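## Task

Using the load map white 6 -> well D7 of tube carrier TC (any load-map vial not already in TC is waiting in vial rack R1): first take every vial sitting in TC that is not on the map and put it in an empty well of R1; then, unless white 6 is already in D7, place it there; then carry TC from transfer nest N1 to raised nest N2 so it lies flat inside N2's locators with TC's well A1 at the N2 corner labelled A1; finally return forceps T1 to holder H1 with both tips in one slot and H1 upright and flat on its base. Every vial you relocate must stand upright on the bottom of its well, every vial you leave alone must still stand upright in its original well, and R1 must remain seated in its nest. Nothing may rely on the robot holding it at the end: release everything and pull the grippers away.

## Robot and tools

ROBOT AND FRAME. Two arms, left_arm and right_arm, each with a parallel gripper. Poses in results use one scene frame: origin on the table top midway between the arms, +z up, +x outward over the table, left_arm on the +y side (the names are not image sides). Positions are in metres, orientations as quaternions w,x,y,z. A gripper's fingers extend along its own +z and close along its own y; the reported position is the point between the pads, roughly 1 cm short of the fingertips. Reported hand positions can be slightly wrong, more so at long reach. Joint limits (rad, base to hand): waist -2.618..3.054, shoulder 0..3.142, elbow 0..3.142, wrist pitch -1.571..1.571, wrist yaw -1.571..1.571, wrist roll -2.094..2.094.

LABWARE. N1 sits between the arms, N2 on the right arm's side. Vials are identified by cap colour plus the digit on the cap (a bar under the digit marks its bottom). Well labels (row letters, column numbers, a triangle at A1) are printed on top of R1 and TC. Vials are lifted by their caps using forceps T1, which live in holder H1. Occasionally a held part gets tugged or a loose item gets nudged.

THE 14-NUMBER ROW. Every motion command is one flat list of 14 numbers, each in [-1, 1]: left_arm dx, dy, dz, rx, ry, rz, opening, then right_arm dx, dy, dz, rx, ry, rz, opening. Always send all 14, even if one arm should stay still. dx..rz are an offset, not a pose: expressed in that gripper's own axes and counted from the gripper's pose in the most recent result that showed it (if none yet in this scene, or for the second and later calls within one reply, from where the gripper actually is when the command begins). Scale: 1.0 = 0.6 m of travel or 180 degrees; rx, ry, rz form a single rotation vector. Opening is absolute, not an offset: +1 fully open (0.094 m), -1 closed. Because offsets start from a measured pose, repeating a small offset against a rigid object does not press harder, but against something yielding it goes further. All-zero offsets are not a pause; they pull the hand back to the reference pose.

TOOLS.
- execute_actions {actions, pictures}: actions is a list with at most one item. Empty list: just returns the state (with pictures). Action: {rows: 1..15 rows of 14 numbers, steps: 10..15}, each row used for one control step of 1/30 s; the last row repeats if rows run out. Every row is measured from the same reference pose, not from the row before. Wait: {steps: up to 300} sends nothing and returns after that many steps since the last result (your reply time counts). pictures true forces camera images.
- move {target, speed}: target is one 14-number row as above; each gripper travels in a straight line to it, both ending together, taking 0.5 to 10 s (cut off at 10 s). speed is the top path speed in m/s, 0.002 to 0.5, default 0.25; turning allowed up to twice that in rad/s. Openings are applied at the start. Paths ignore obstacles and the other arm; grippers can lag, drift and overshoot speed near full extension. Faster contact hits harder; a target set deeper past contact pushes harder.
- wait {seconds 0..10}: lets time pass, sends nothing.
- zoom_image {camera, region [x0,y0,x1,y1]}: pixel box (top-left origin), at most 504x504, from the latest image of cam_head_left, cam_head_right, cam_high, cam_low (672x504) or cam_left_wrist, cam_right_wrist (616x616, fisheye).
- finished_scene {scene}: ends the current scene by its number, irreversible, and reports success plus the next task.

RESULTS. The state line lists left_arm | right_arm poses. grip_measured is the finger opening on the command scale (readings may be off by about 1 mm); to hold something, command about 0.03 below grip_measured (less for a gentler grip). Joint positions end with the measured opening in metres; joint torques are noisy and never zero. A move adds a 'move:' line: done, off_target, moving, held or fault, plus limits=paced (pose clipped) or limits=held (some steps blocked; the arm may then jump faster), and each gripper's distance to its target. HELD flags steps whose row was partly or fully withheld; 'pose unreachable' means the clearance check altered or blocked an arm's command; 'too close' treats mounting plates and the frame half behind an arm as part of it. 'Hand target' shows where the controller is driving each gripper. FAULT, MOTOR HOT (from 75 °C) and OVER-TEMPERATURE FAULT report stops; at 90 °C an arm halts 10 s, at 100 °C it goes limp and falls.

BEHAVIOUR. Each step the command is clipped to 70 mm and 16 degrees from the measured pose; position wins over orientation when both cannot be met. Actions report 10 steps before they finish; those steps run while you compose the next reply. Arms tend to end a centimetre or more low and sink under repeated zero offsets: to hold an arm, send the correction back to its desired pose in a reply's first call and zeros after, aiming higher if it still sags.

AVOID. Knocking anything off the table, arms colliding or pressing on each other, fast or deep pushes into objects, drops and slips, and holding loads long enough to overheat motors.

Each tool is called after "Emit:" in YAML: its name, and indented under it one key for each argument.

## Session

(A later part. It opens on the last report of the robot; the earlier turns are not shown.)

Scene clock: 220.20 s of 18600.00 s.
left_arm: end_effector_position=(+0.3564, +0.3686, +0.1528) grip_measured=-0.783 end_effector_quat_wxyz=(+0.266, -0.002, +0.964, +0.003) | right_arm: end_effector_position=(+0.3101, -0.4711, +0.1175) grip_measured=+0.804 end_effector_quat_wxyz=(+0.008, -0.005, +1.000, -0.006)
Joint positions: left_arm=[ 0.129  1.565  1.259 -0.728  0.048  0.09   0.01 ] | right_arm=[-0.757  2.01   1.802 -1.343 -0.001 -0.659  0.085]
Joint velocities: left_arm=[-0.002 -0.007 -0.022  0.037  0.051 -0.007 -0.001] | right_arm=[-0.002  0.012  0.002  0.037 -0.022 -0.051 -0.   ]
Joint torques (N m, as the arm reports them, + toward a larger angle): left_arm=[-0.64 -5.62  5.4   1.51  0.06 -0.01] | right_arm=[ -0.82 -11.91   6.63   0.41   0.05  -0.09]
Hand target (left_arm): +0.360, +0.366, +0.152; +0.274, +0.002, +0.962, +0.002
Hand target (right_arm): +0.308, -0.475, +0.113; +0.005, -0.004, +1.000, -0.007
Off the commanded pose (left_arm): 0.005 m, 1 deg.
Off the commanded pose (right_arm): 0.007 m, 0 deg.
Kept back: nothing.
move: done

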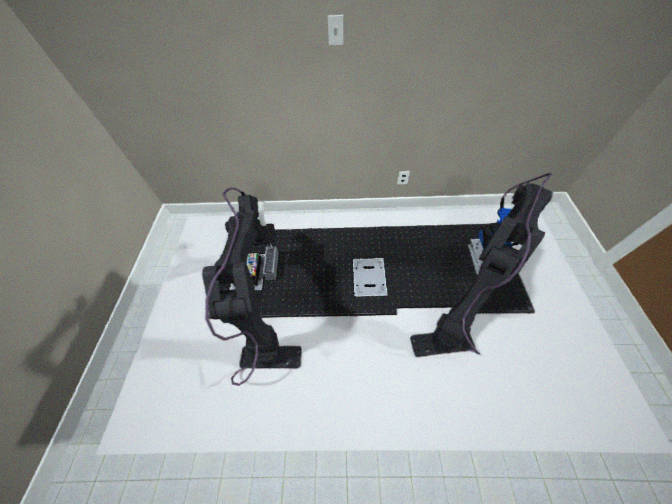

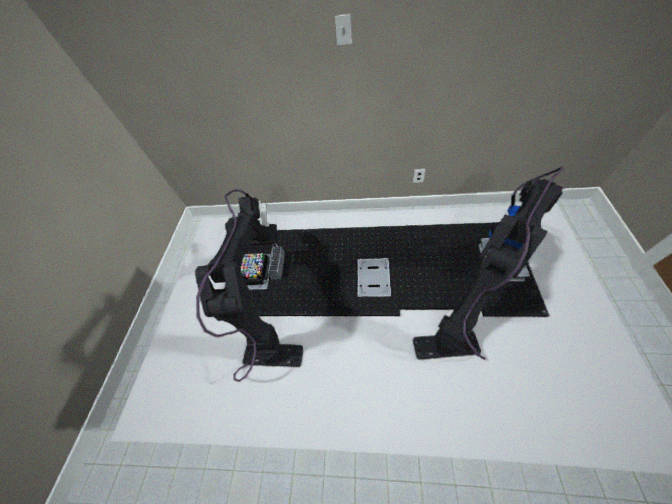

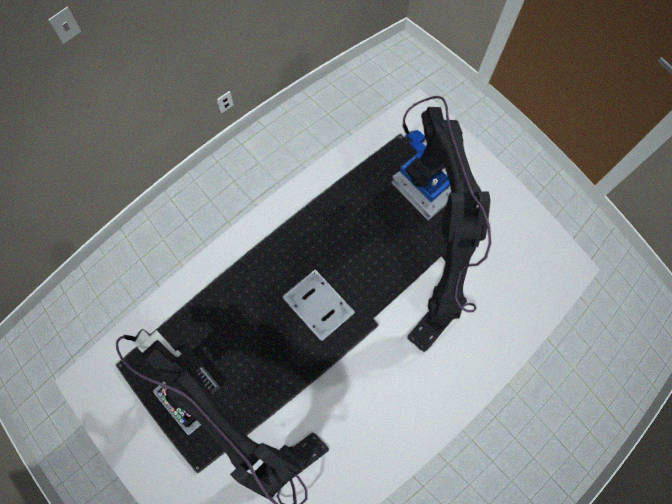

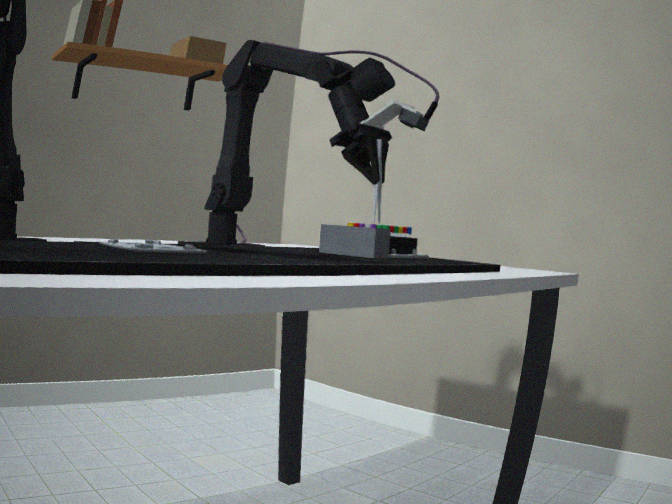

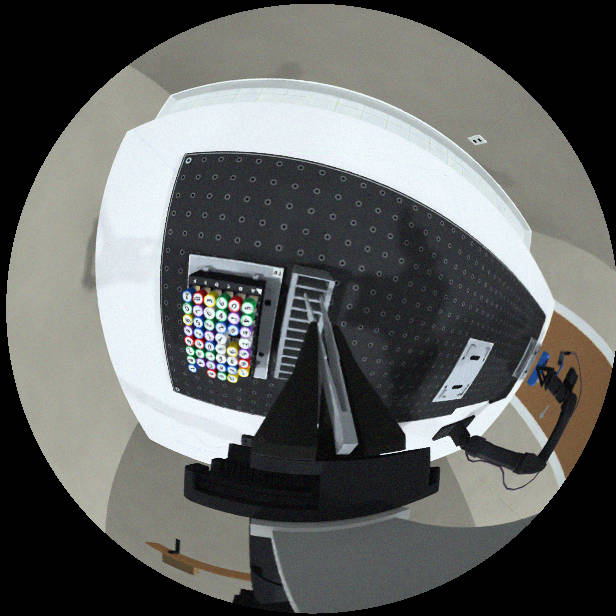

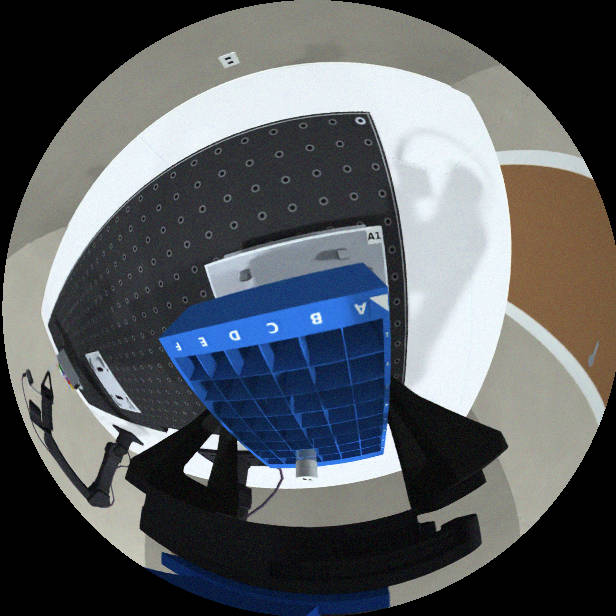

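Emit:
execute_actions:
  actions:
    - {"rows": [[0.002,0.003,0.008,-0.001,-0.0016,-0.001,-0.785,0.004,-0.007,0.009,-0.001,0.001,0.003,0.777],[0.003,0.006,0.0095,-0.002,-0.0016,-0.002,-0.785,0.005,-0.008,0.011,-0.0013,0.0015,0.005,0.777],[0.0034,0.0088,0.0101,-0.0022,-0.0016,-0.0033,-0.785,0.006,-0.009,0.013,-0.0016,0.002,0.007,0.777],[0.0044,0.0088,0.0118,-0.0022,-0.0016,-0.0033,-0.785,0.0067,-0.010,0.0155,-0.002,0.0025,0.009,0.777],[0.0054,0.0088,0.0136,-0.0022,-0.0016,-0.0033,-0.785,0.0074,-0.011,0.018,-0.0023,0.003,0.011,0.777],[0.0065,0.0088,0.0153,-0.0022,-0.0016,-0.0033,-0.785,0.0081,-0.012,0.0205,-0.0026,0.0035,0.013,0.777],[0.0075,0.0088,0.017,-0.0022,-0.0016,-0.0033,-0.785,0.0088,-0.013,0.023,-0.003,0.004,0.015,0.777],[0.0085,0.0088,0.0187,-0.0022,-0.0016,-0.0033,-0.785,0.0095,-0.014,0.0255,-0.0033,0.0045,0.015,0.777],[0.0096,0.0088,0.0204,-0.0022,-0.0016,-0.0033,-0.785,0.0102,-0.015,0.028,-0.0036,0.0048,0.015,0.777],[0.0106,0.0088,0.0221,-0.0022,-0.0016,-0.0033,-0.785,0.011,-0.015,0.0305,-0.0038,0.0051,0.015,0.777],[0.0116,0.0088,0.0238,-0.0022,-0.0016,-0.0033,-0.785,0.0117,-0.015,0.033,-0.0038,0.0051,0.015,0.777],[0.0126,0.0088,0.0255,-0.0022,-0.0016,-0.0033,-0.785,0.0117,-0.015,0.035,-0.0038,0.0051,0.015,0.777],[0.0137,0.0088,0.0272,-0.0022,-0.0016,-0.0033,-0.785,0.0117,-0.015,0.0367,-0.0038,0.0051,0.015,0.777],[0.0147,0.0088,0.0289,-0.0022,-0.0016,-0.0033,-0.785,0.0117,-0.015,0.0367,-0.0038,0.0051,0.015,0.777],[0.0157,0.0088,0.0307,-0.0022,-0.0016,-0.0033,-0.785,0.0117,-0.015,0.0367,-0.0038,0.0051,0.015,0.777]], "steps": 15}

Emit:
execute_actions:
  actions:
    - {"steps": 22}
  pictures: true

Scene clock: 224.97 s of 18600.00 s.
left_arm: end_effector_position=(+0.3556, +0.3696, +0.1495) grip_measured=-0.783 end_effector_quat_wxyz=(+0.265, -0.003, +0.964, +0.003) | right_arm: end_effector_position=(+0.3103, -0.4728, +0.1175) grip_measured=+0.804 end_effector_quat_wxyz=(+0.010, -0.003, +1.000, -0.007)
Joint positions: left_arm=[ 0.132  1.565  1.247 -0.719  0.048  0.09   0.01 ] | right_arm=[-0.76   2.01   1.802 -1.338 -0.001 -0.658  0.085]
Joint velocities: left_arm=[ 0.017 -0.012 -0.125 -0.051  0.007 -0.007  0.   ] | right_arm=[-0.051 -0.007 -0.007 -0.081 -0.007  0.007  0.   ]
Joint torques (N m, as the arm reports them, + toward a larger angle): left_arm=[ 0.62 -5.47  5.22  1.48  0.05 -0.01] | right_arm=[ -1.28 -11.03   5.84   0.41   0.     0.04]
Steps of this call (steps 1 to 90: nothing new was sent; then 1.60 s passed at rest; steps 91 to 95: the first 5 steps of this action). Readings (end_effector_position):
91: left_arm (+0.3567, +0.3687, +0.1530) | right_arm (+0.3103, -0.4713, +0.1175)
92: left_arm (+0.3567, +0.3687, +0.1527) | right_arm (+0.3104, -0.4713, +0.1175)
94: left_arm (+0.3562, +0.3692, +0.1509) | right_arm (+0.3104, -0.4721, +0.1175)
95: the state above

Scene clock: 225.70 s of 18600.00 s.
left_arm: end_effector_position=(+0.3541, +0.3705, +0.1365) grip_measured=-0.783 end_effector_quat_wxyz=(+0.265, -0.004, +0.964, +0.004) | right_arm: end_effector_position=(+0.3058, -0.4774, +0.1004) grip_measured=+0.804 end_effector_quat_wxyz=(+0.002, +0.011, +1.000, -0.001)
Joint positions: left_arm=[ 0.134  1.565  1.195 -0.667  0.048  0.09   0.01 ] | right_arm=[-0.777  2.027  1.761 -1.299 -0.001 -0.647  0.085]
Joint velocities: left_arm=[-0.012  0.037 -0.007 -0.066 -0.11   0.022 -0.001] | right_arm=[-0.007  0.012 -0.002 -0.051 -0.022  0.051  0.   ]
Joint torques (N m, as the arm reports them, + toward a larger angle): left_arm=[ 0.61 -5.12  5.36  1.52  0.04 -0.02] | right_arm=[ -0.72 -11.89   6.62   0.4    0.     0.03]
Hand target (left_arm): +0.357, +0.374, +0.132; +0.268, -0.007, +0.963, +0.005
Hand target (right_arm): +0.304, -0.480, +0.096; +0.000, +0.018, +1.000, +0.001
Off the commanded pose (left_arm): 0.007 m, 1 deg.
Off the commanded pose (right_arm): 0.006 m, 1 deg.
Kept back: nothing.
Steps of this call (steps 1 to 10: the last 10 steps of your previous action; steps 11 to 22: nothing new was sent). Readings (end_effector_position):
1: left_arm (+0.3550, +0.3700, +0.1481) | right_arm (+0.3101, -0.4735, +0.1171)
2: left_arm (+0.3543, +0.3702, +0.1465) | right_arm (+0.3096, -0.4743, +0.1166)
4: left_arm (+0.3532, +0.3704, +0.1436) | right_arm (+0.3082, -0.4757, +0.1145)
8: left_arm (+0.3523, +0.3703, +0.1390) | right_arm (+0.3054, -0.4769, +0.1067)
22: the state above

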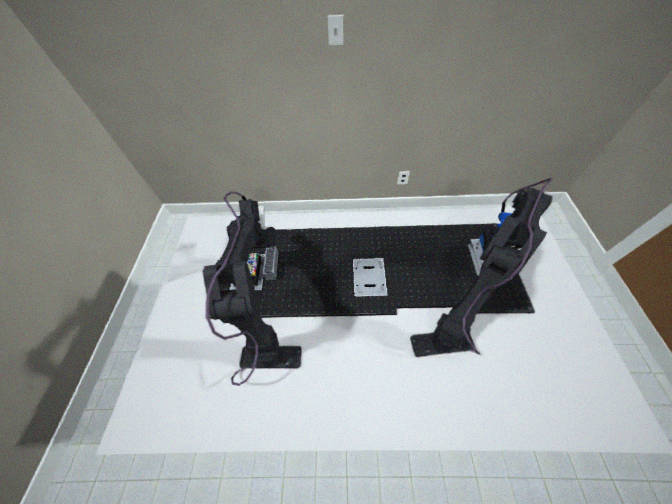

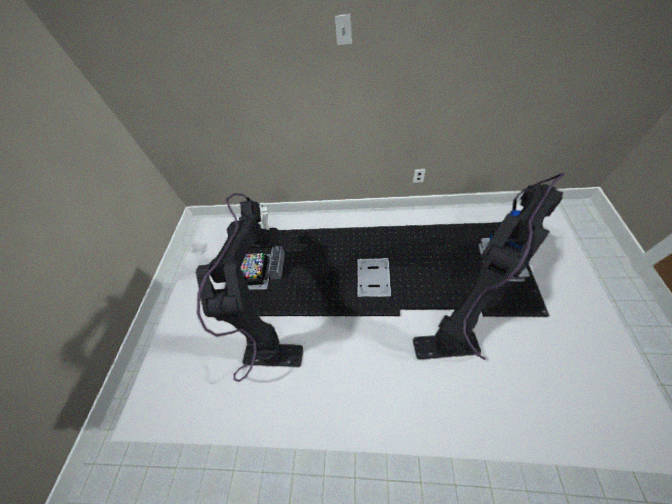

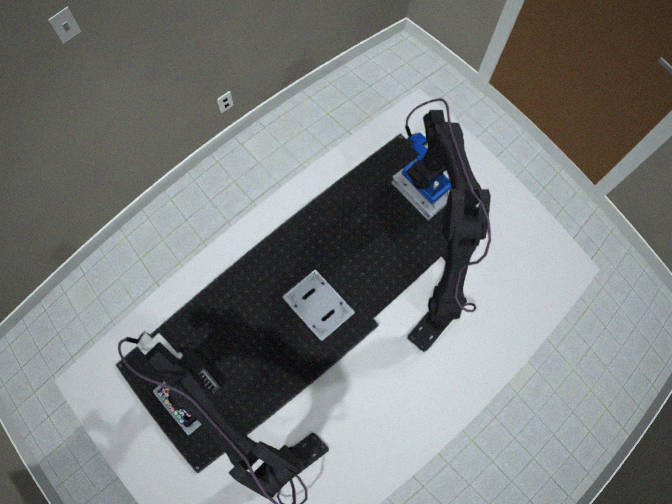

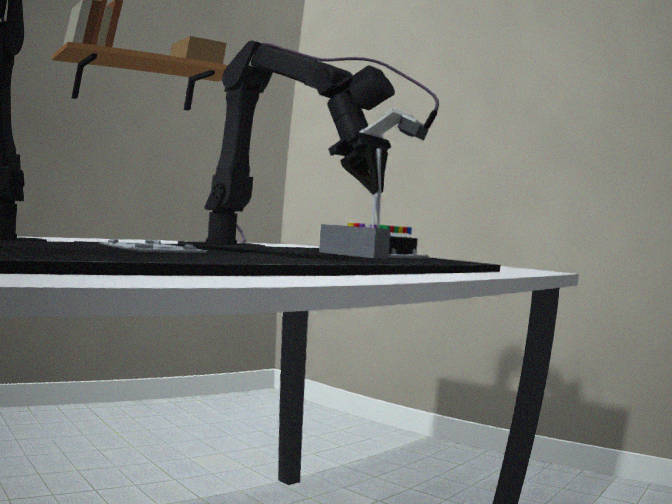

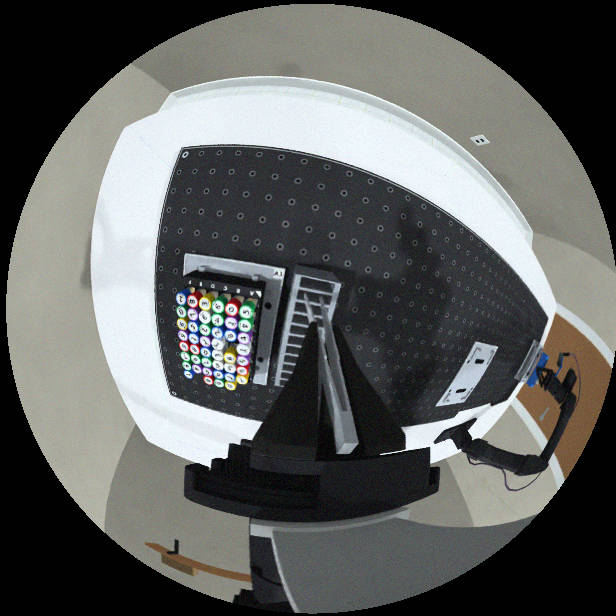

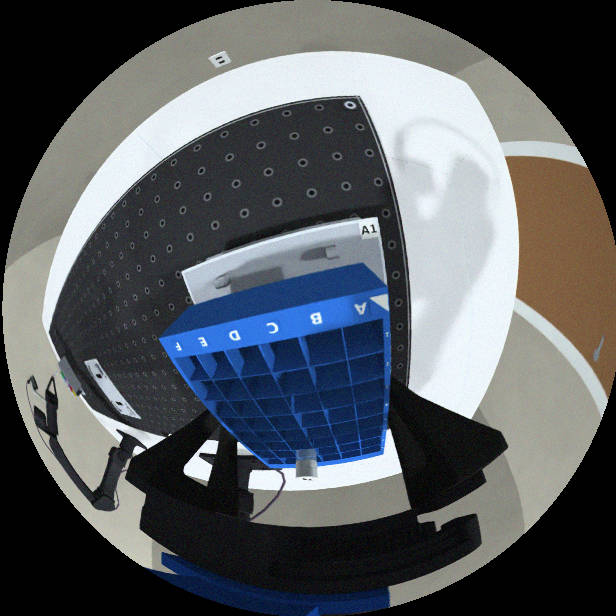

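Emit:
zoom_image:
  camera: "cam_left_wrist"
  region: [275, 255, 355, 335]

Emit:
zoom_image:
  camera: "cam_right_wrist"
  region: [150, 190, 420, 400]

Region (275, 255, 355, 335) of cam_left_wrist's 616x616 image, scaled by 6.300, with more detail than that image has.

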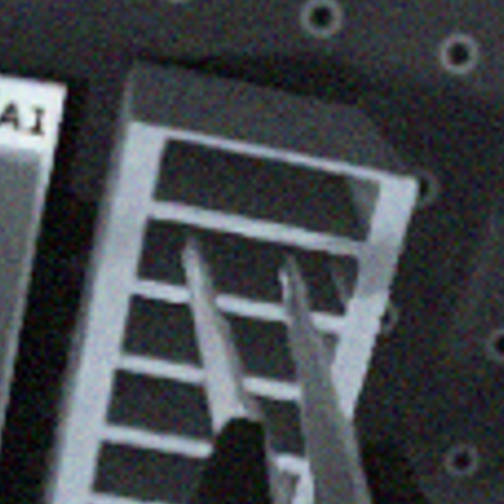

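Region (150, 190, 420, 400) of cam_right_wrist's 616x616 image, scaled by 1.867, with more detail than that image has.

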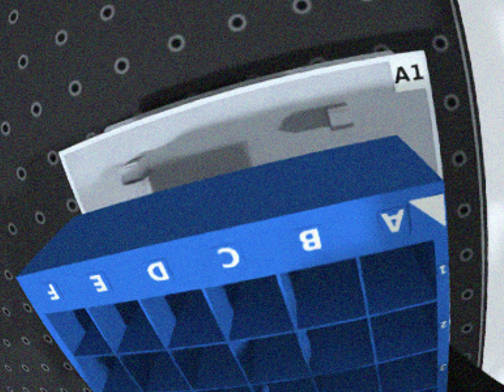

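Emit:
execute_actions:
  actions:
    - {"rows": [[0.0012,0.0005,0.0118,0,-0.001,0.0002,-0.785,0,0,0.009,0,0,0,0.777],[0.0021,0.0005,0.0132,0,-0.001,0.0002,-0.785,0,0,0.012,0,0,0,0.777],[0.0028,0.0005,0.0145,0,-0.001,0.0002,-0.785,0,0,0.014,0,0,0,0.777],[0.004,0.0005,0.0163,0,-0.001,0.0002,-0.785,0,0,0.016,0,0,0,0.777],[0.0051,0.0005,0.0182,0,-0.001,0.0002,-0.785,0,0,0.018,0,0,0,0.777],[0.0062,0.0005,0.02,0,-0.001,0.0002,-0.785,0,0,0.020,0,0,0,0.777],[0.0073,0.0005,0.0219,0,-0.001,0.0002,-0.785,0,0,0.022,0,0,0,0.777],[0.0084,0.0005,0.0237,0,-0.001,0.0002,-0.785,0,0,0.024,0,0,0,0.777],[0.0095,0.0005,0.0256,0,-0.001,0.0002,-0.785,0,0,0.026,0,0,0,0.777],[0.0106,0.0005,0.0274,0,-0.001,0.0002,-0.785,0,0,0.028,0,0,0,0.777],[0.0118,0.0005,0.0293,0,-0.001,0.0002,-0.785,0,0,0.029,0,0,0,0.777],[0.0129,0.0005,0.0311,0,-0.001,0.0002,-0.785,0,0,0.029,0,0,0,0.777],[0.014,0.0005,0.033,0,-0.001,0.0002,-0.785,0,0,0.029,0,0,0,0.777],[0.0151,0.0005,0.0348,0,-0.001,0.0002,-0.785,0,0,0.029,0,0,0,0.777],[0.0162,0.0005,0.0367,0,-0.001,0.0002,-0.785,0,0,0.029,0,0,0,0.777]], "steps": 15}

Emit:
execute_actions:
  actions:
    - {"steps": 22}
  pictures: true

Scene clock: 227.17 s of 18600.00 s.
left_arm: end_effector_position=(+0.3547, +0.3706, +0.1349) grip_measured=-0.783 end_effector_quat_wxyz=(+0.267, -0.004, +0.964, +0.004) | right_arm: end_effector_position=(+0.3060, -0.4775, +0.0962) grip_measured=+0.804 end_effector_quat_wxyz=(+0.003, +0.011, +1.000, -0.002)
Joint positions: left_arm=[ 0.134  1.565  1.187 -0.654  0.048  0.09   0.01 ] | right_arm=[-0.777  2.027  1.744 -1.281 -0.001 -0.647  0.085]
Joint velocities: left_arm=[-0.007  0.002 -0.134  0.022  0.007 -0.125  0.   ] | right_arm=[-0.002 -0.007 -0.164  0.051  0.007  0.007  0.   ]
Joint torques (N m, as the arm reports them, + toward a larger angle): left_arm=[ 0.08 -4.79  5.    1.43  0.06 -0.01] | right_arm=[  0.09 -12.29   6.49   0.36   0.    -0.02]
Steps of this call (steps 1 to 39: nothing new was sent; steps 40 to 44: the first 5 steps of this action). Readings (end_effector_position):
40: left_arm (+0.3544, +0.3705, +0.1367) | right_arm (+0.3061, -0.4776, +0.1004)
41: left_arm (+0.3545, +0.3706, +0.1368) | right_arm (+0.3064, -0.4778, +0.0998)
43: left_arm (+0.3549, +0.3706, +0.1359) | right_arm (+0.3065, -0.4779, +0.0978)
44: the state above

Scene clock: 227.90 s of 18600.00 s.
left_arm: end_effector_position=(+0.3536, +0.3705, +0.1145) grip_measured=-0.783 end_effector_quat_wxyz=(+0.260, -0.004, +0.966, +0.003) | right_arm: end_effector_position=(+0.3065, -0.4779, +0.0879) grip_measured=+0.804 end_effector_quat_wxyz=(+0.005, +0.011, +1.000, -0.003)
Joint positions: left_arm=[ 0.134  1.585  1.133 -0.595  0.048  0.09   0.01 ] | right_arm=[-0.777  2.027  1.711 -1.243 -0.001 -0.647  0.085]
Joint velocities: left_arm=[-0.002 -0.002  0.007  0.007 -0.037  0.022  0.   ] | right_arm=[ 0.007 -0.007 -0.007  0.007  0.022 -0.007 -0.   ]
Joint torques (N m, as the arm reports them, + toward a larger angle): left_arm=[ 0.03 -5.61  5.25  1.51  0.05 -0.03] | right_arm=[  0.04 -12.05   6.45   0.4    0.01  -0.03]
Hand target (left_arm): +0.357, +0.371, +0.113; +0.266, -0.004, +0.964, +0.004
Hand target (right_arm): +0.306, -0.477, +0.083; +0.002, +0.011, +1.000, -0.001
Off the commanded pose (left_arm): 0.004 m, 1 deg.
Off the commanded pose (right_arm): 0.005 m, 0 deg.
Kept back: nothing.
Steps of this call (steps 1 to 10: the last 10 steps of your previous action; steps 11 to 22: nothing new was sent). Readings (end_effector_position):
1: left_arm (+0.3543, +0.3705, +0.1331) | right_arm (+0.3056, -0.4772, +0.0949)
2: left_arm (+0.3538, +0.3705, +0.1311) | right_arm (+0.3051, -0.4768, +0.0936)
4: left_arm (+0.3530, +0.3704, +0.1265) | right_arm (+0.3045, -0.4763, +0.0912)
8: left_arm (+0.3516, +0.3702, +0.1184) | right_arm (+0.3045, -0.4763, +0.0881)
22: the state above

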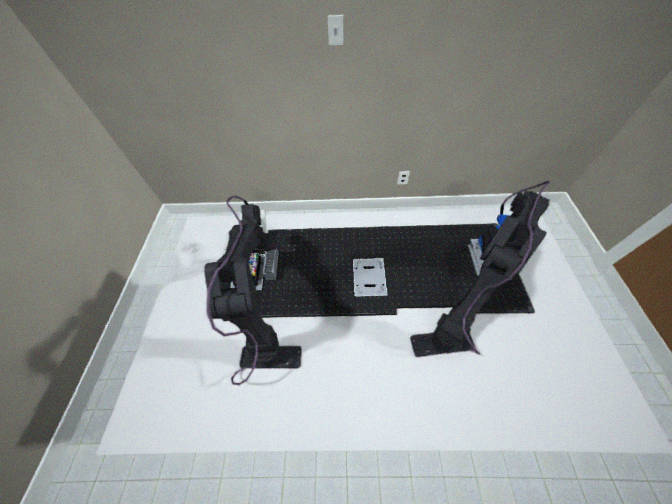

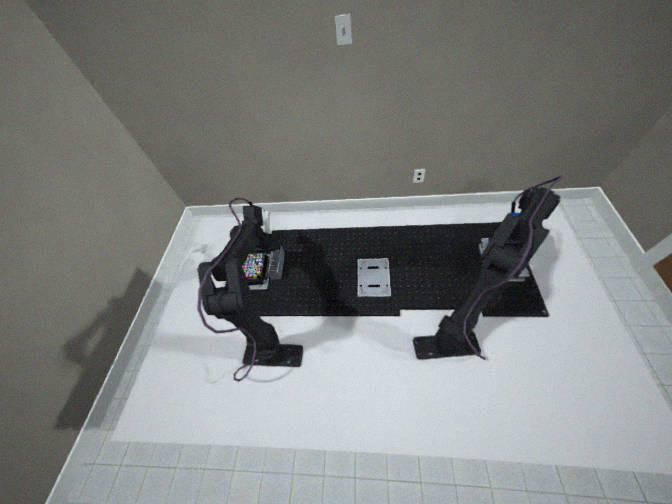

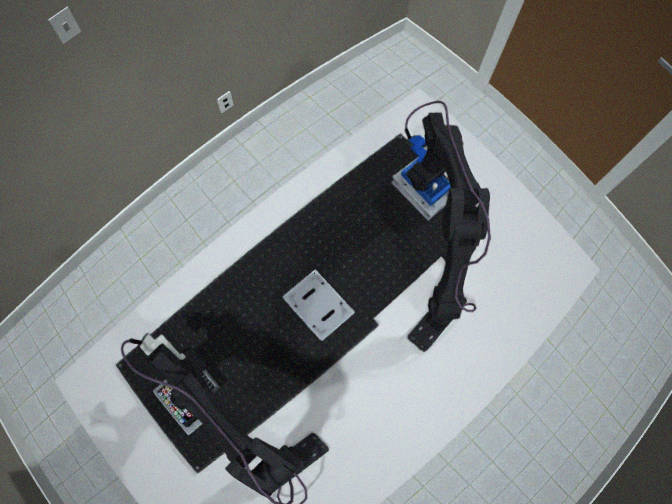

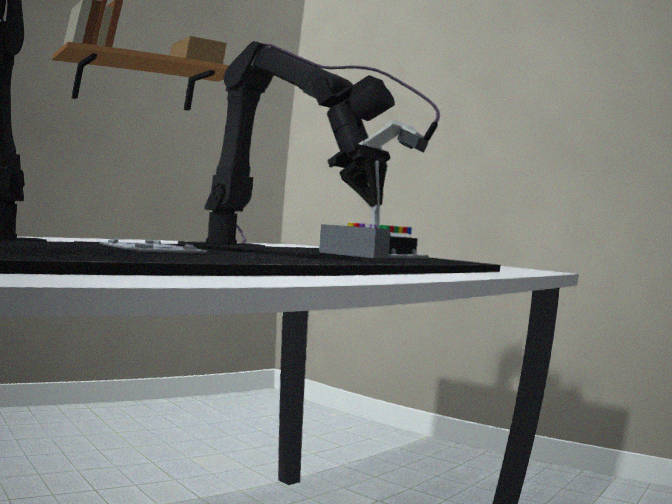

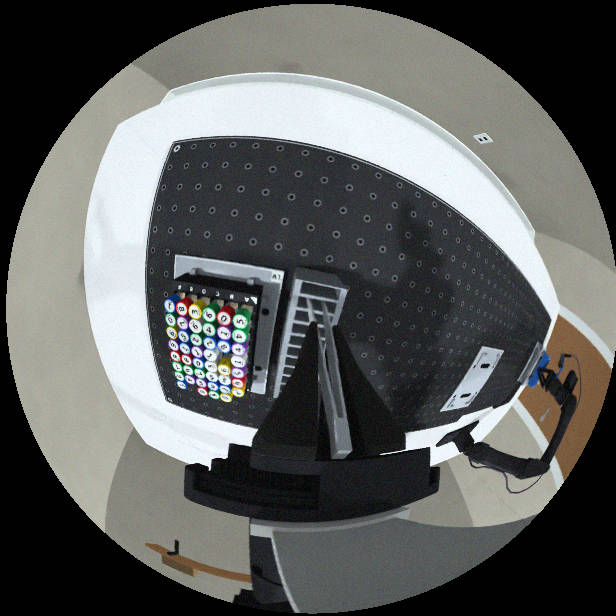

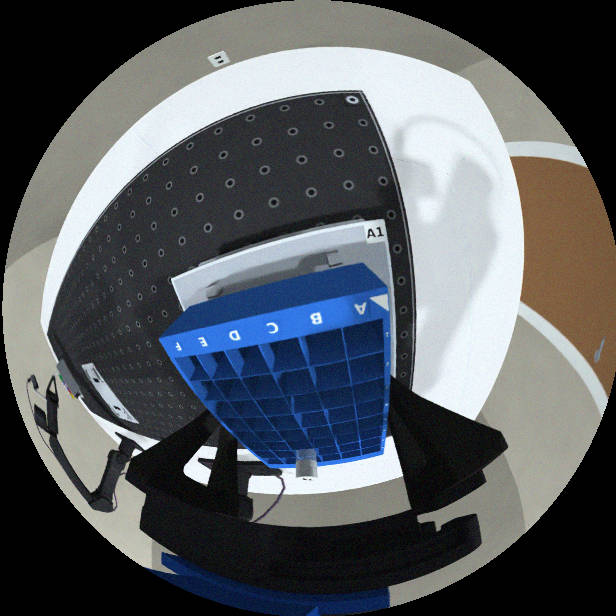

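Emit:
zoom_image:
  camera: "cam_right_wrist"
  region: [150, 190, 420, 400]

Emit:
zoom_image:
  camera: "cam_left_wrist"
  region: [275, 260, 365, 350]

Emit:
zoom_image:
  camera: "cam_high"
  region: [380, 140, 470, 230]

Region (150, 190, 420, 400) of cam_right_wrist's 616x616 image, scaled by 1.867, with more detail than that image has.

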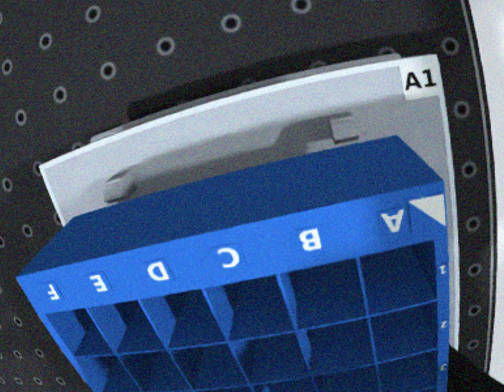

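Region (275, 260, 365, 350) of cam_left_wrist's 616x616 image, scaled by 5.600, with more detail than that image has.

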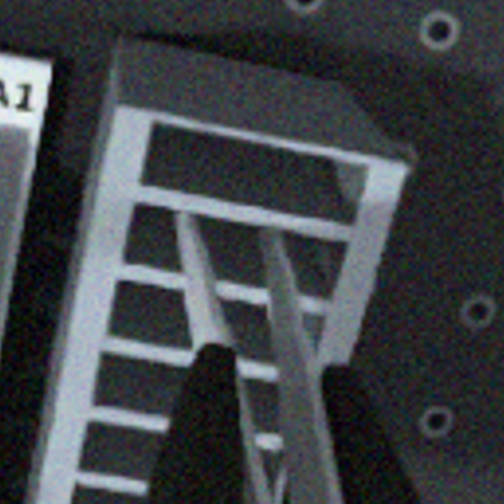

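Region (380, 140, 470, 230) of cam_high's 672x504 image, scaled by 5.600, with more detail than that image has.

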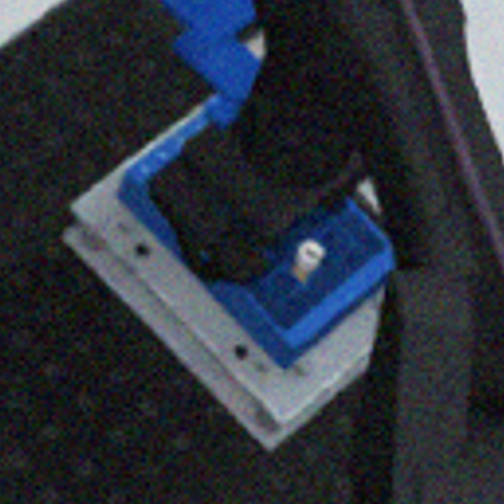

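Emit:
execute_actions:
  actions:
    - {"rows": [[-0.006,0.0009,0.0055,-0.0006,-0.006,0.0004,-0.785,0.0026,0.002,0.010,-0.0015,0.002,0,0.777],[-0.0057,0.0009,0.0084,-0.0006,-0.007,0.0004,-0.785,0.0026,0.002,0.0115,-0.0015,0.002,0,0.777],[-0.0048,0.0009,0.0098,-0.0006,-0.007,0.0004,-0.785,0.0026,0.002,0.012,-0.0015,0.002,0,0.777],[-0.004,0.0009,0.0112,-0.0006,-0.007,0.0004,-0.785,0.0026,0.002,0.0125,-0.0015,0.002,0,0.777],[-0.0031,0.0009,0.0126,-0.0006,-0.007,0.0004,-0.785,0.0026,0.002,0.013,-0.0015,0.002,0,0.777],[-0.0023,0.0009,0.0141,-0.0006,-0.007,0.0004,-0.785,0.0026,0.002,0.014,-0.0015,0.002,0,0.777],[-0.0014,0.0009,0.0155,-0.0006,-0.007,0.0004,-0.785,0.0026,0.002,0.015,-0.0015,0.002,0,0.777],[-0.0005,0.0009,0.0169,-0.0006,-0.007,0.0004,-0.785,0.0026,0.002,0.016,-0.0015,0.002,0,0.777],[0.0003,0.0009,0.0183,-0.0006,-0.007,0.0004,-0.785,0.0026,0.002,0.017,-0.0015,0.002,0,0.777],[0.0012,0.0009,0.0198,-0.0006,-0.007,0.0004,-0.785,0.0026,0.002,0.018,-0.0015,0.002,0,0.777],[0.002,0.0009,0.0212,-0.0006,-0.007,0.0004,-0.785,0.0026,0.002,0.019,-0.0015,0.002,0,0.777],[0.0029,0.0009,0.0226,-0.0006,-0.007,0.0004,-0.785,0.003,0.0023,0.0195,-0.0018,0.0024,0,0.777],[0.0037,0.0009,0.024,-0.0006,-0.007,0.0004,-0.785,0.0036,0.0027,0.020,-0.0021,0.0028,0,0.777],[0.0046,0.0009,0.0255,-0.0006,-0.007,0.0004,-0.785,0.0036,0.0027,0.020,-0.0021,0.0028,0,0.777],[0.0046,0.0009,0.0255,-0.0006,-0.007,0.0004,-0.785,0.0036,0.0027,0.020,-0.0021,0.0028,0,0.777]], "steps": 15}

Emit:
execute_actions:
  actions:
    - {"steps": 22}
  pictures: true

Scene clock: 231.13 s of 18600.00 s.
left_arm: end_effector_position=(+0.3561, +0.3707, +0.1156) grip_measured=-0.783 end_effector_quat_wxyz=(+0.266, -0.004, +0.964, +0.004) | right_arm: end_effector_position=(+0.3060, -0.4775, +0.0854) grip_measured=+0.804 end_effector_quat_wxyz=(+0.004, +0.011, +1.000, -0.002)
Joint positions: left_arm=[ 0.134  1.585  1.131 -0.581  0.048  0.09   0.01 ] | right_arm=[-0.777  2.027  1.701 -1.235 -0.001 -0.647  0.085]
Joint velocities: left_arm=[-0.002 -0.002 -0.071  0.168  0.007 -0.051  0.   ] | right_arm=[ 0.012  0.002 -0.076  0.007  0.081 -0.022 -0.001]
Joint torques (N m, as the arm reports them, + toward a larger angle): left_arm=[-0.03 -5.17  4.67  1.4   0.04 -0.01] | right_arm=[  0.09 -12.28   6.46   0.38   0.    -0.02]
Steps of this call (steps 1 to 90: nothing new was sent; then 0.07 s passed at rest; steps 91 to 95: the first 5 steps of this action). Readings (end_effector_position):
91: left_arm (+0.3539, +0.3705, +0.1147) | right_arm (+0.3067, -0.4781, +0.0879)
92: left_arm (+0.3542, +0.3705, +0.1149) | right_arm (+0.3067, -0.4780, +0.0874)
94: left_arm (+0.3555, +0.3707, +0.1157) | right_arm (+0.3064, -0.4779, +0.0862)
95: the state above

Scene clock: 231.87 s of 18600.00 s.
left_arm: end_effector_position=(+0.3557, +0.3707, +0.1018) grip_measured=-0.783 end_effector_quat_wxyz=(+0.264, -0.004, +0.965, +0.003) | right_arm: end_effector_position=(+0.3060, -0.4785, +0.0819) grip_measured=+0.804 end_effector_quat_wxyz=(+0.004, +0.011, +1.000, -0.005)
Joint positions: left_arm=[ 0.134  1.599  1.091 -0.531  0.048  0.09   0.01 ] | right_arm=[-0.777  2.027  1.687 -1.217  0.003 -0.647  0.085]
Joint velocities: left_arm=[-0.012 -0.022 -0.007 -0.007  0.007 -0.022  0.   ] | right_arm=[-0.017 -0.022 -0.012  0.007 -0.007  0.007 -0.   ]
Joint torques (N m, as the arm reports them, + toward a larger angle): left_arm=[ 0.03 -5.75  5.14  1.53  0.04 -0.01] | right_arm=[  0.08 -11.99   6.23   0.37  -0.03  -0.03]
Hand target (left_arm): +0.359, +0.371, +0.100; +0.270, -0.004, +0.963, +0.004
Hand target (right_arm): +0.305, -0.476, +0.076; +0.000, +0.011, +1.000, +0.000
Off the commanded pose (left_arm): 0.004 m, 1 deg.
Off the commanded pose (right_arm): 0.007 m, 1 deg.
Kept back: nothing.
Steps of this call (steps 1 to 10: the last 10 steps of your previous action; steps 11 to 22: nothing new was sent). Readings (end_effector_position):
1: left_arm (+0.3567, +0.3708, +0.1154) | right_arm (+0.3057, -0.4774, +0.0848)
2: left_arm (+0.3566, +0.3708, +0.1144) | right_arm (+0.3058, -0.4777, +0.0845)
4: left_arm (+0.3555, +0.3707, +0.1118) | right_arm (+0.3060, -0.4781, +0.0840)
8: left_arm (+0.3544, +0.3705, +0.1053) | right_arm (+0.3062, -0.4785, +0.0823)
22: the state above

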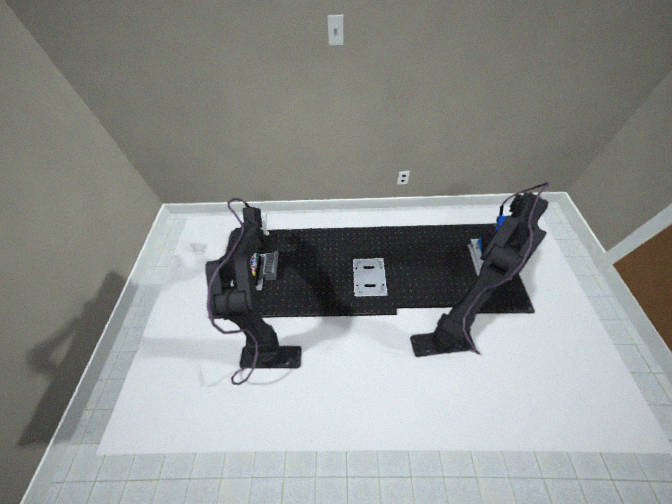

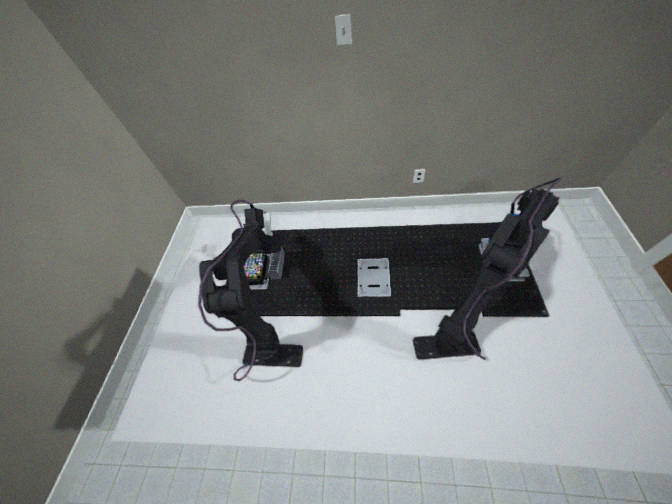

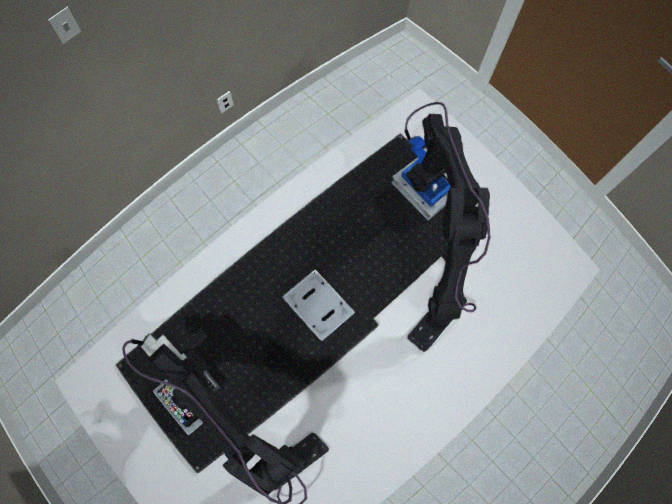

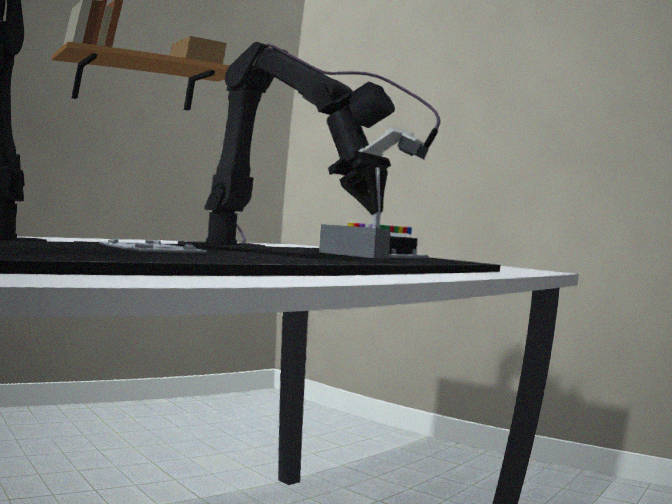

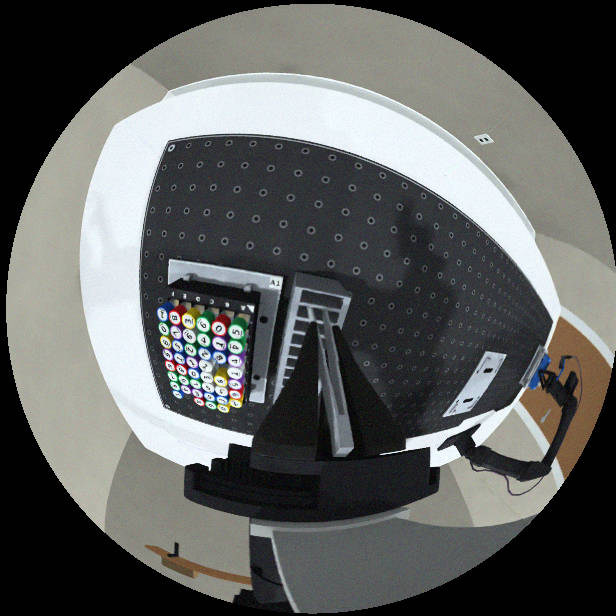

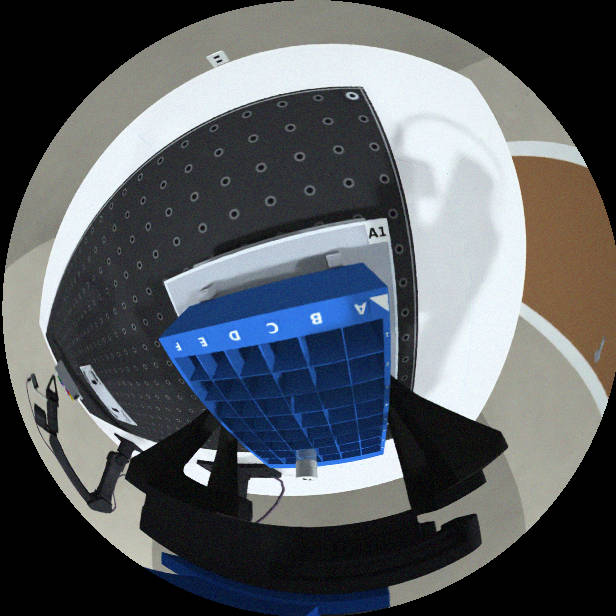

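Emit:
execute_actions:
  actions:
    - {"rows": [[-0.0015,0.0005,0.0065,-0.0002,-0.0035,0.0002,-0.785,0.0026,0.002,0.011,-0.0015,0.002,0,0.777],[-0.0008,0.0005,0.0073,-0.0002,-0.0032,0.0002,-0.785,0.0026,0.002,0.012,-0.0015,0.002,0,0.777],[-0.0002,0.0005,0.008,-0.0002,-0.003,0.0002,-0.785,0.0026,0.002,0.013,-0.0015,0.002,0,0.777],[-0.0002,0.0005,0.008,-0.0002,-0.003,0.0002,-0.785,0.0026,0.002,0.014,-0.0015,0.002,0,0.777],[-0.0002,0.0005,0.008,-0.0002,-0.003,0.0002,-0.785,0.0026,0.002,0.015,-0.0015,0.002,0,0.777],[-0.0002,0.0005,0.008,-0.0002,-0.003,0.0002,-0.785,0.0026,0.002,0.016,-0.0015,0.002,0,0.777],[-0.0002,0.0005,0.008,-0.0002,-0.003,0.0002,-0.77,0.0026,0.002,0.017,-0.0015,0.002,0,0.777],[-0.0002,0.0005,0.008,-0.0002,-0.003,0.0002,-0.75,0.0026,0.002,0.018,-0.0015,0.002,0,0.777],[-0.0002,0.0005,0.008,-0.0002,-0.003,0.0002,-0.73,0.0026,0.002,0.019,-0.0015,0.002,0,0.777],[-0.0002,0.0005,0.008,-0.0002,-0.003,0.0002,-0.71,0.0026,0.002,0.020,-0.0015,0.002,0,0.777],[-0.0002,0.0005,0.008,-0.0002,-0.003,0.0002,-0.69,0.0026,0.002,0.021,-0.0015,0.002,0,0.777],[-0.0002,0.0005,0.008,-0.0002,-0.003,0.0002,-0.66,0.0026,0.002,0.022,-0.0015,0.002,0,0.777],[-0.0002,0.0005,0.008,-0.0002,-0.003,0.0002,-0.6,0.0026,0.002,0.023,-0.0015,0.002,0,0.777],[-0.0002,0.0005,0.008,-0.0002,-0.003,0.0002,-0.5,0.0026,0.002,0.023,-0.0015,0.002,0,0.777],[-0.0002,0.0005,0.008,-0.0002,-0.003,0.0002,-0.3,0.0026,0.002,0.023,-0.0015,0.002,0,0.777]], "steps": 15}

Emit:
execute_actions:
  actions:
    - {"steps": 22}
  pictures: true

Scene clock: 233.83 s of 18600.00 s.
left_arm: end_effector_position=(+0.3561, +0.3707, +0.1020) grip_measured=-0.783 end_effector_quat_wxyz=(+0.265, -0.004, +0.964, +0.004) | right_arm: end_effector_position=(+0.3054, -0.4785, +0.0800) grip_measured=+0.804 end_effector_quat_wxyz=(+0.003, +0.011, +1.000, -0.006)
Joint positions: left_arm=[ 0.134  1.599  1.091 -0.529  0.048  0.09   0.01 ] | right_arm=[-0.777  2.027  1.679 -1.211  0.005 -0.647  0.085]
Joint velocities: left_arm=[ 0.012  0.017 -0.002  0.051 -0.007  0.051 -0.   ] | right_arm=[ 0.002  0.002 -0.139  0.081  0.022 -0.051  0.   ]
Joint torques (N m, as the arm reports them, + toward a larger angle): left_arm=[ 0.07 -5.46  4.88  1.55  0.05  0.  ] | right_arm=[  0.08 -12.09   6.27   0.33  -0.03  -0.03]
Steps of this call (steps 1 to 54: nothing new was sent; steps 55 to 59: the first 5 steps of this action). Readings (end_effector_position):
55: left_arm (+0.3558, +0.3707, +0.1018) | right_arm (+0.3060, -0.4785, +0.0819)
56: left_arm (+0.3559, +0.3707, +0.1019) | right_arm (+0.3060, -0.4787, +0.0819)
58: left_arm (+0.3560, +0.3707, +0.1020) | right_arm (+0.3055, -0.4785, +0.0808)
59: the state above

Scene clock: 234.57 s of 18600.00 s.
left_arm: end_effector_position=(+0.3573, +0.3709, +0.1027) grip_measured=-0.302 end_effector_quat_wxyz=(+0.267, -0.004, +0.964, +0.004) | right_arm: end_effector_position=(+0.3055, -0.4787, +0.0764) grip_measured=+0.804 end_effector_quat_wxyz=(+0.004, +0.011, +1.000, -0.007)
Joint positions: left_arm=[ 0.134  1.599  1.091 -0.523  0.048  0.09   0.033] | right_arm=[-0.777  2.027  1.665 -1.194  0.006 -0.647  0.085]
Joint velocities: left_arm=[ 0.012 -0.017 -0.007  0.081 -0.007 -0.066  0.001] | right_arm=[-0.002  0.002 -0.007  0.022 -0.066  0.037 -0.001]
Joint torques (N m, as the arm reports them, + toward a larger angle): left_arm=[ 0.05 -5.5   4.85  1.5   0.05 -0.01] | right_arm=[  0.06 -11.79   5.68   0.48  -0.01  -0.02]
Hand target (left_arm): +0.358, +0.371, +0.098; +0.268, -0.004, +0.963, +0.004
Hand target (right_arm): +0.305, -0.477, +0.068; +0.001, +0.011, +1.000, -0.003
Off the commanded pose (left_arm): 0.005 m, 0 deg.
Off the commanded pose (right_arm): 0.009 m, 1 deg.
Kept back: nothing.
Steps of this call (steps 1 to 10: the last 10 steps of your previous action; steps 11 to 22: nothing new was sent). Readings (end_effector_position):
1: left_arm (+0.3561, +0.3707, +0.1020) | right_arm (+0.3055, -0.4786, +0.0790)
2: left_arm (+0.3562, +0.3707, +0.1021) | right_arm (+0.3053, -0.4786, +0.0781)
4: left_arm (+0.3563, +0.3708, +0.1021) | right_arm (+0.3054, -0.4786, +0.0770)
8: left_arm (+0.3565, +0.3708, +0.1022) | right_arm (+0.3055, -0.4787, +0.0764)
22: the state above

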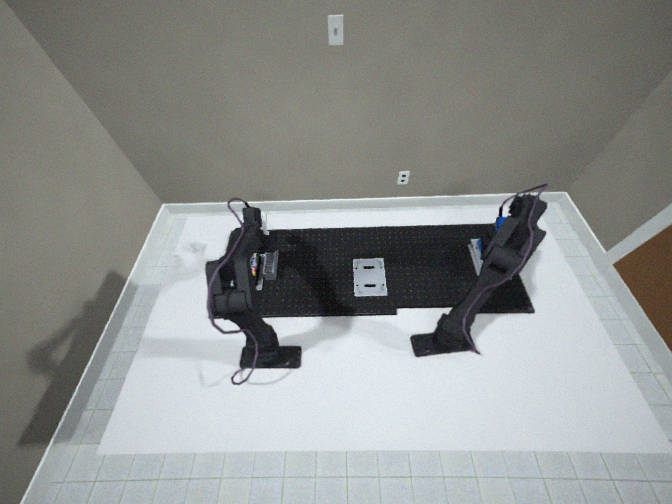

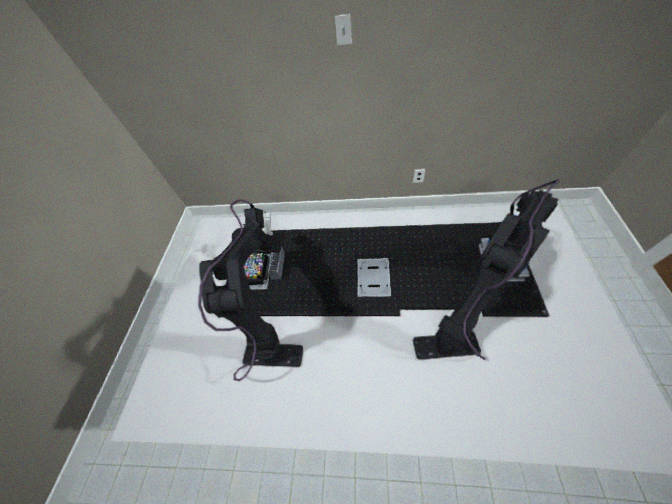

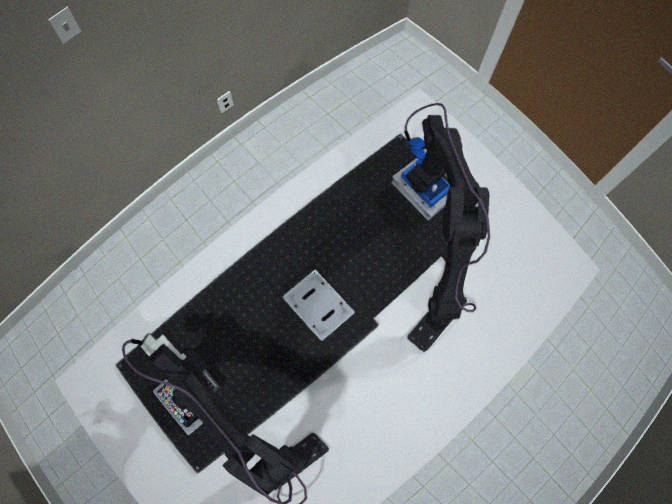

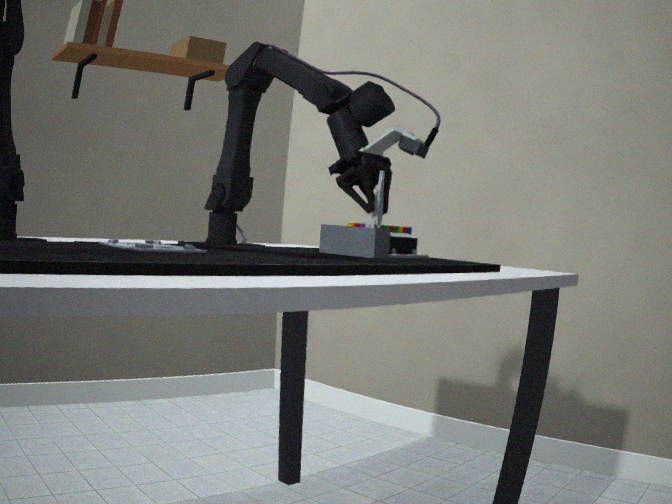

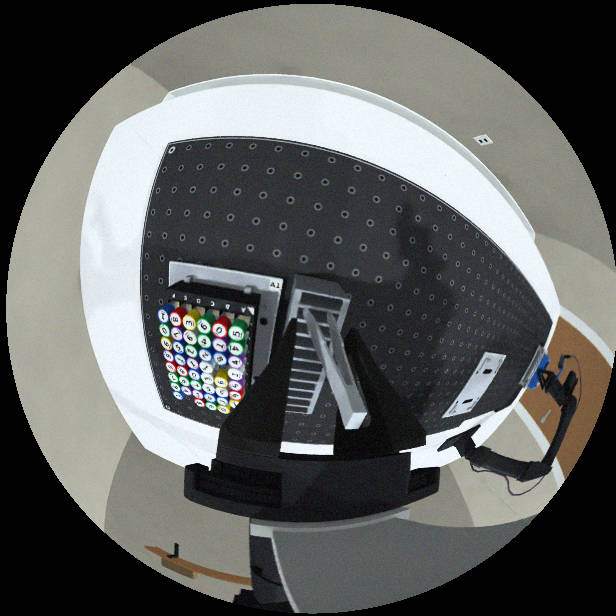

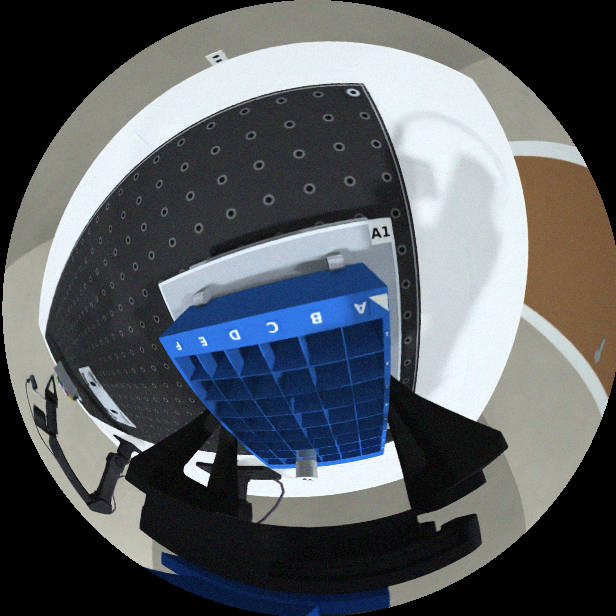

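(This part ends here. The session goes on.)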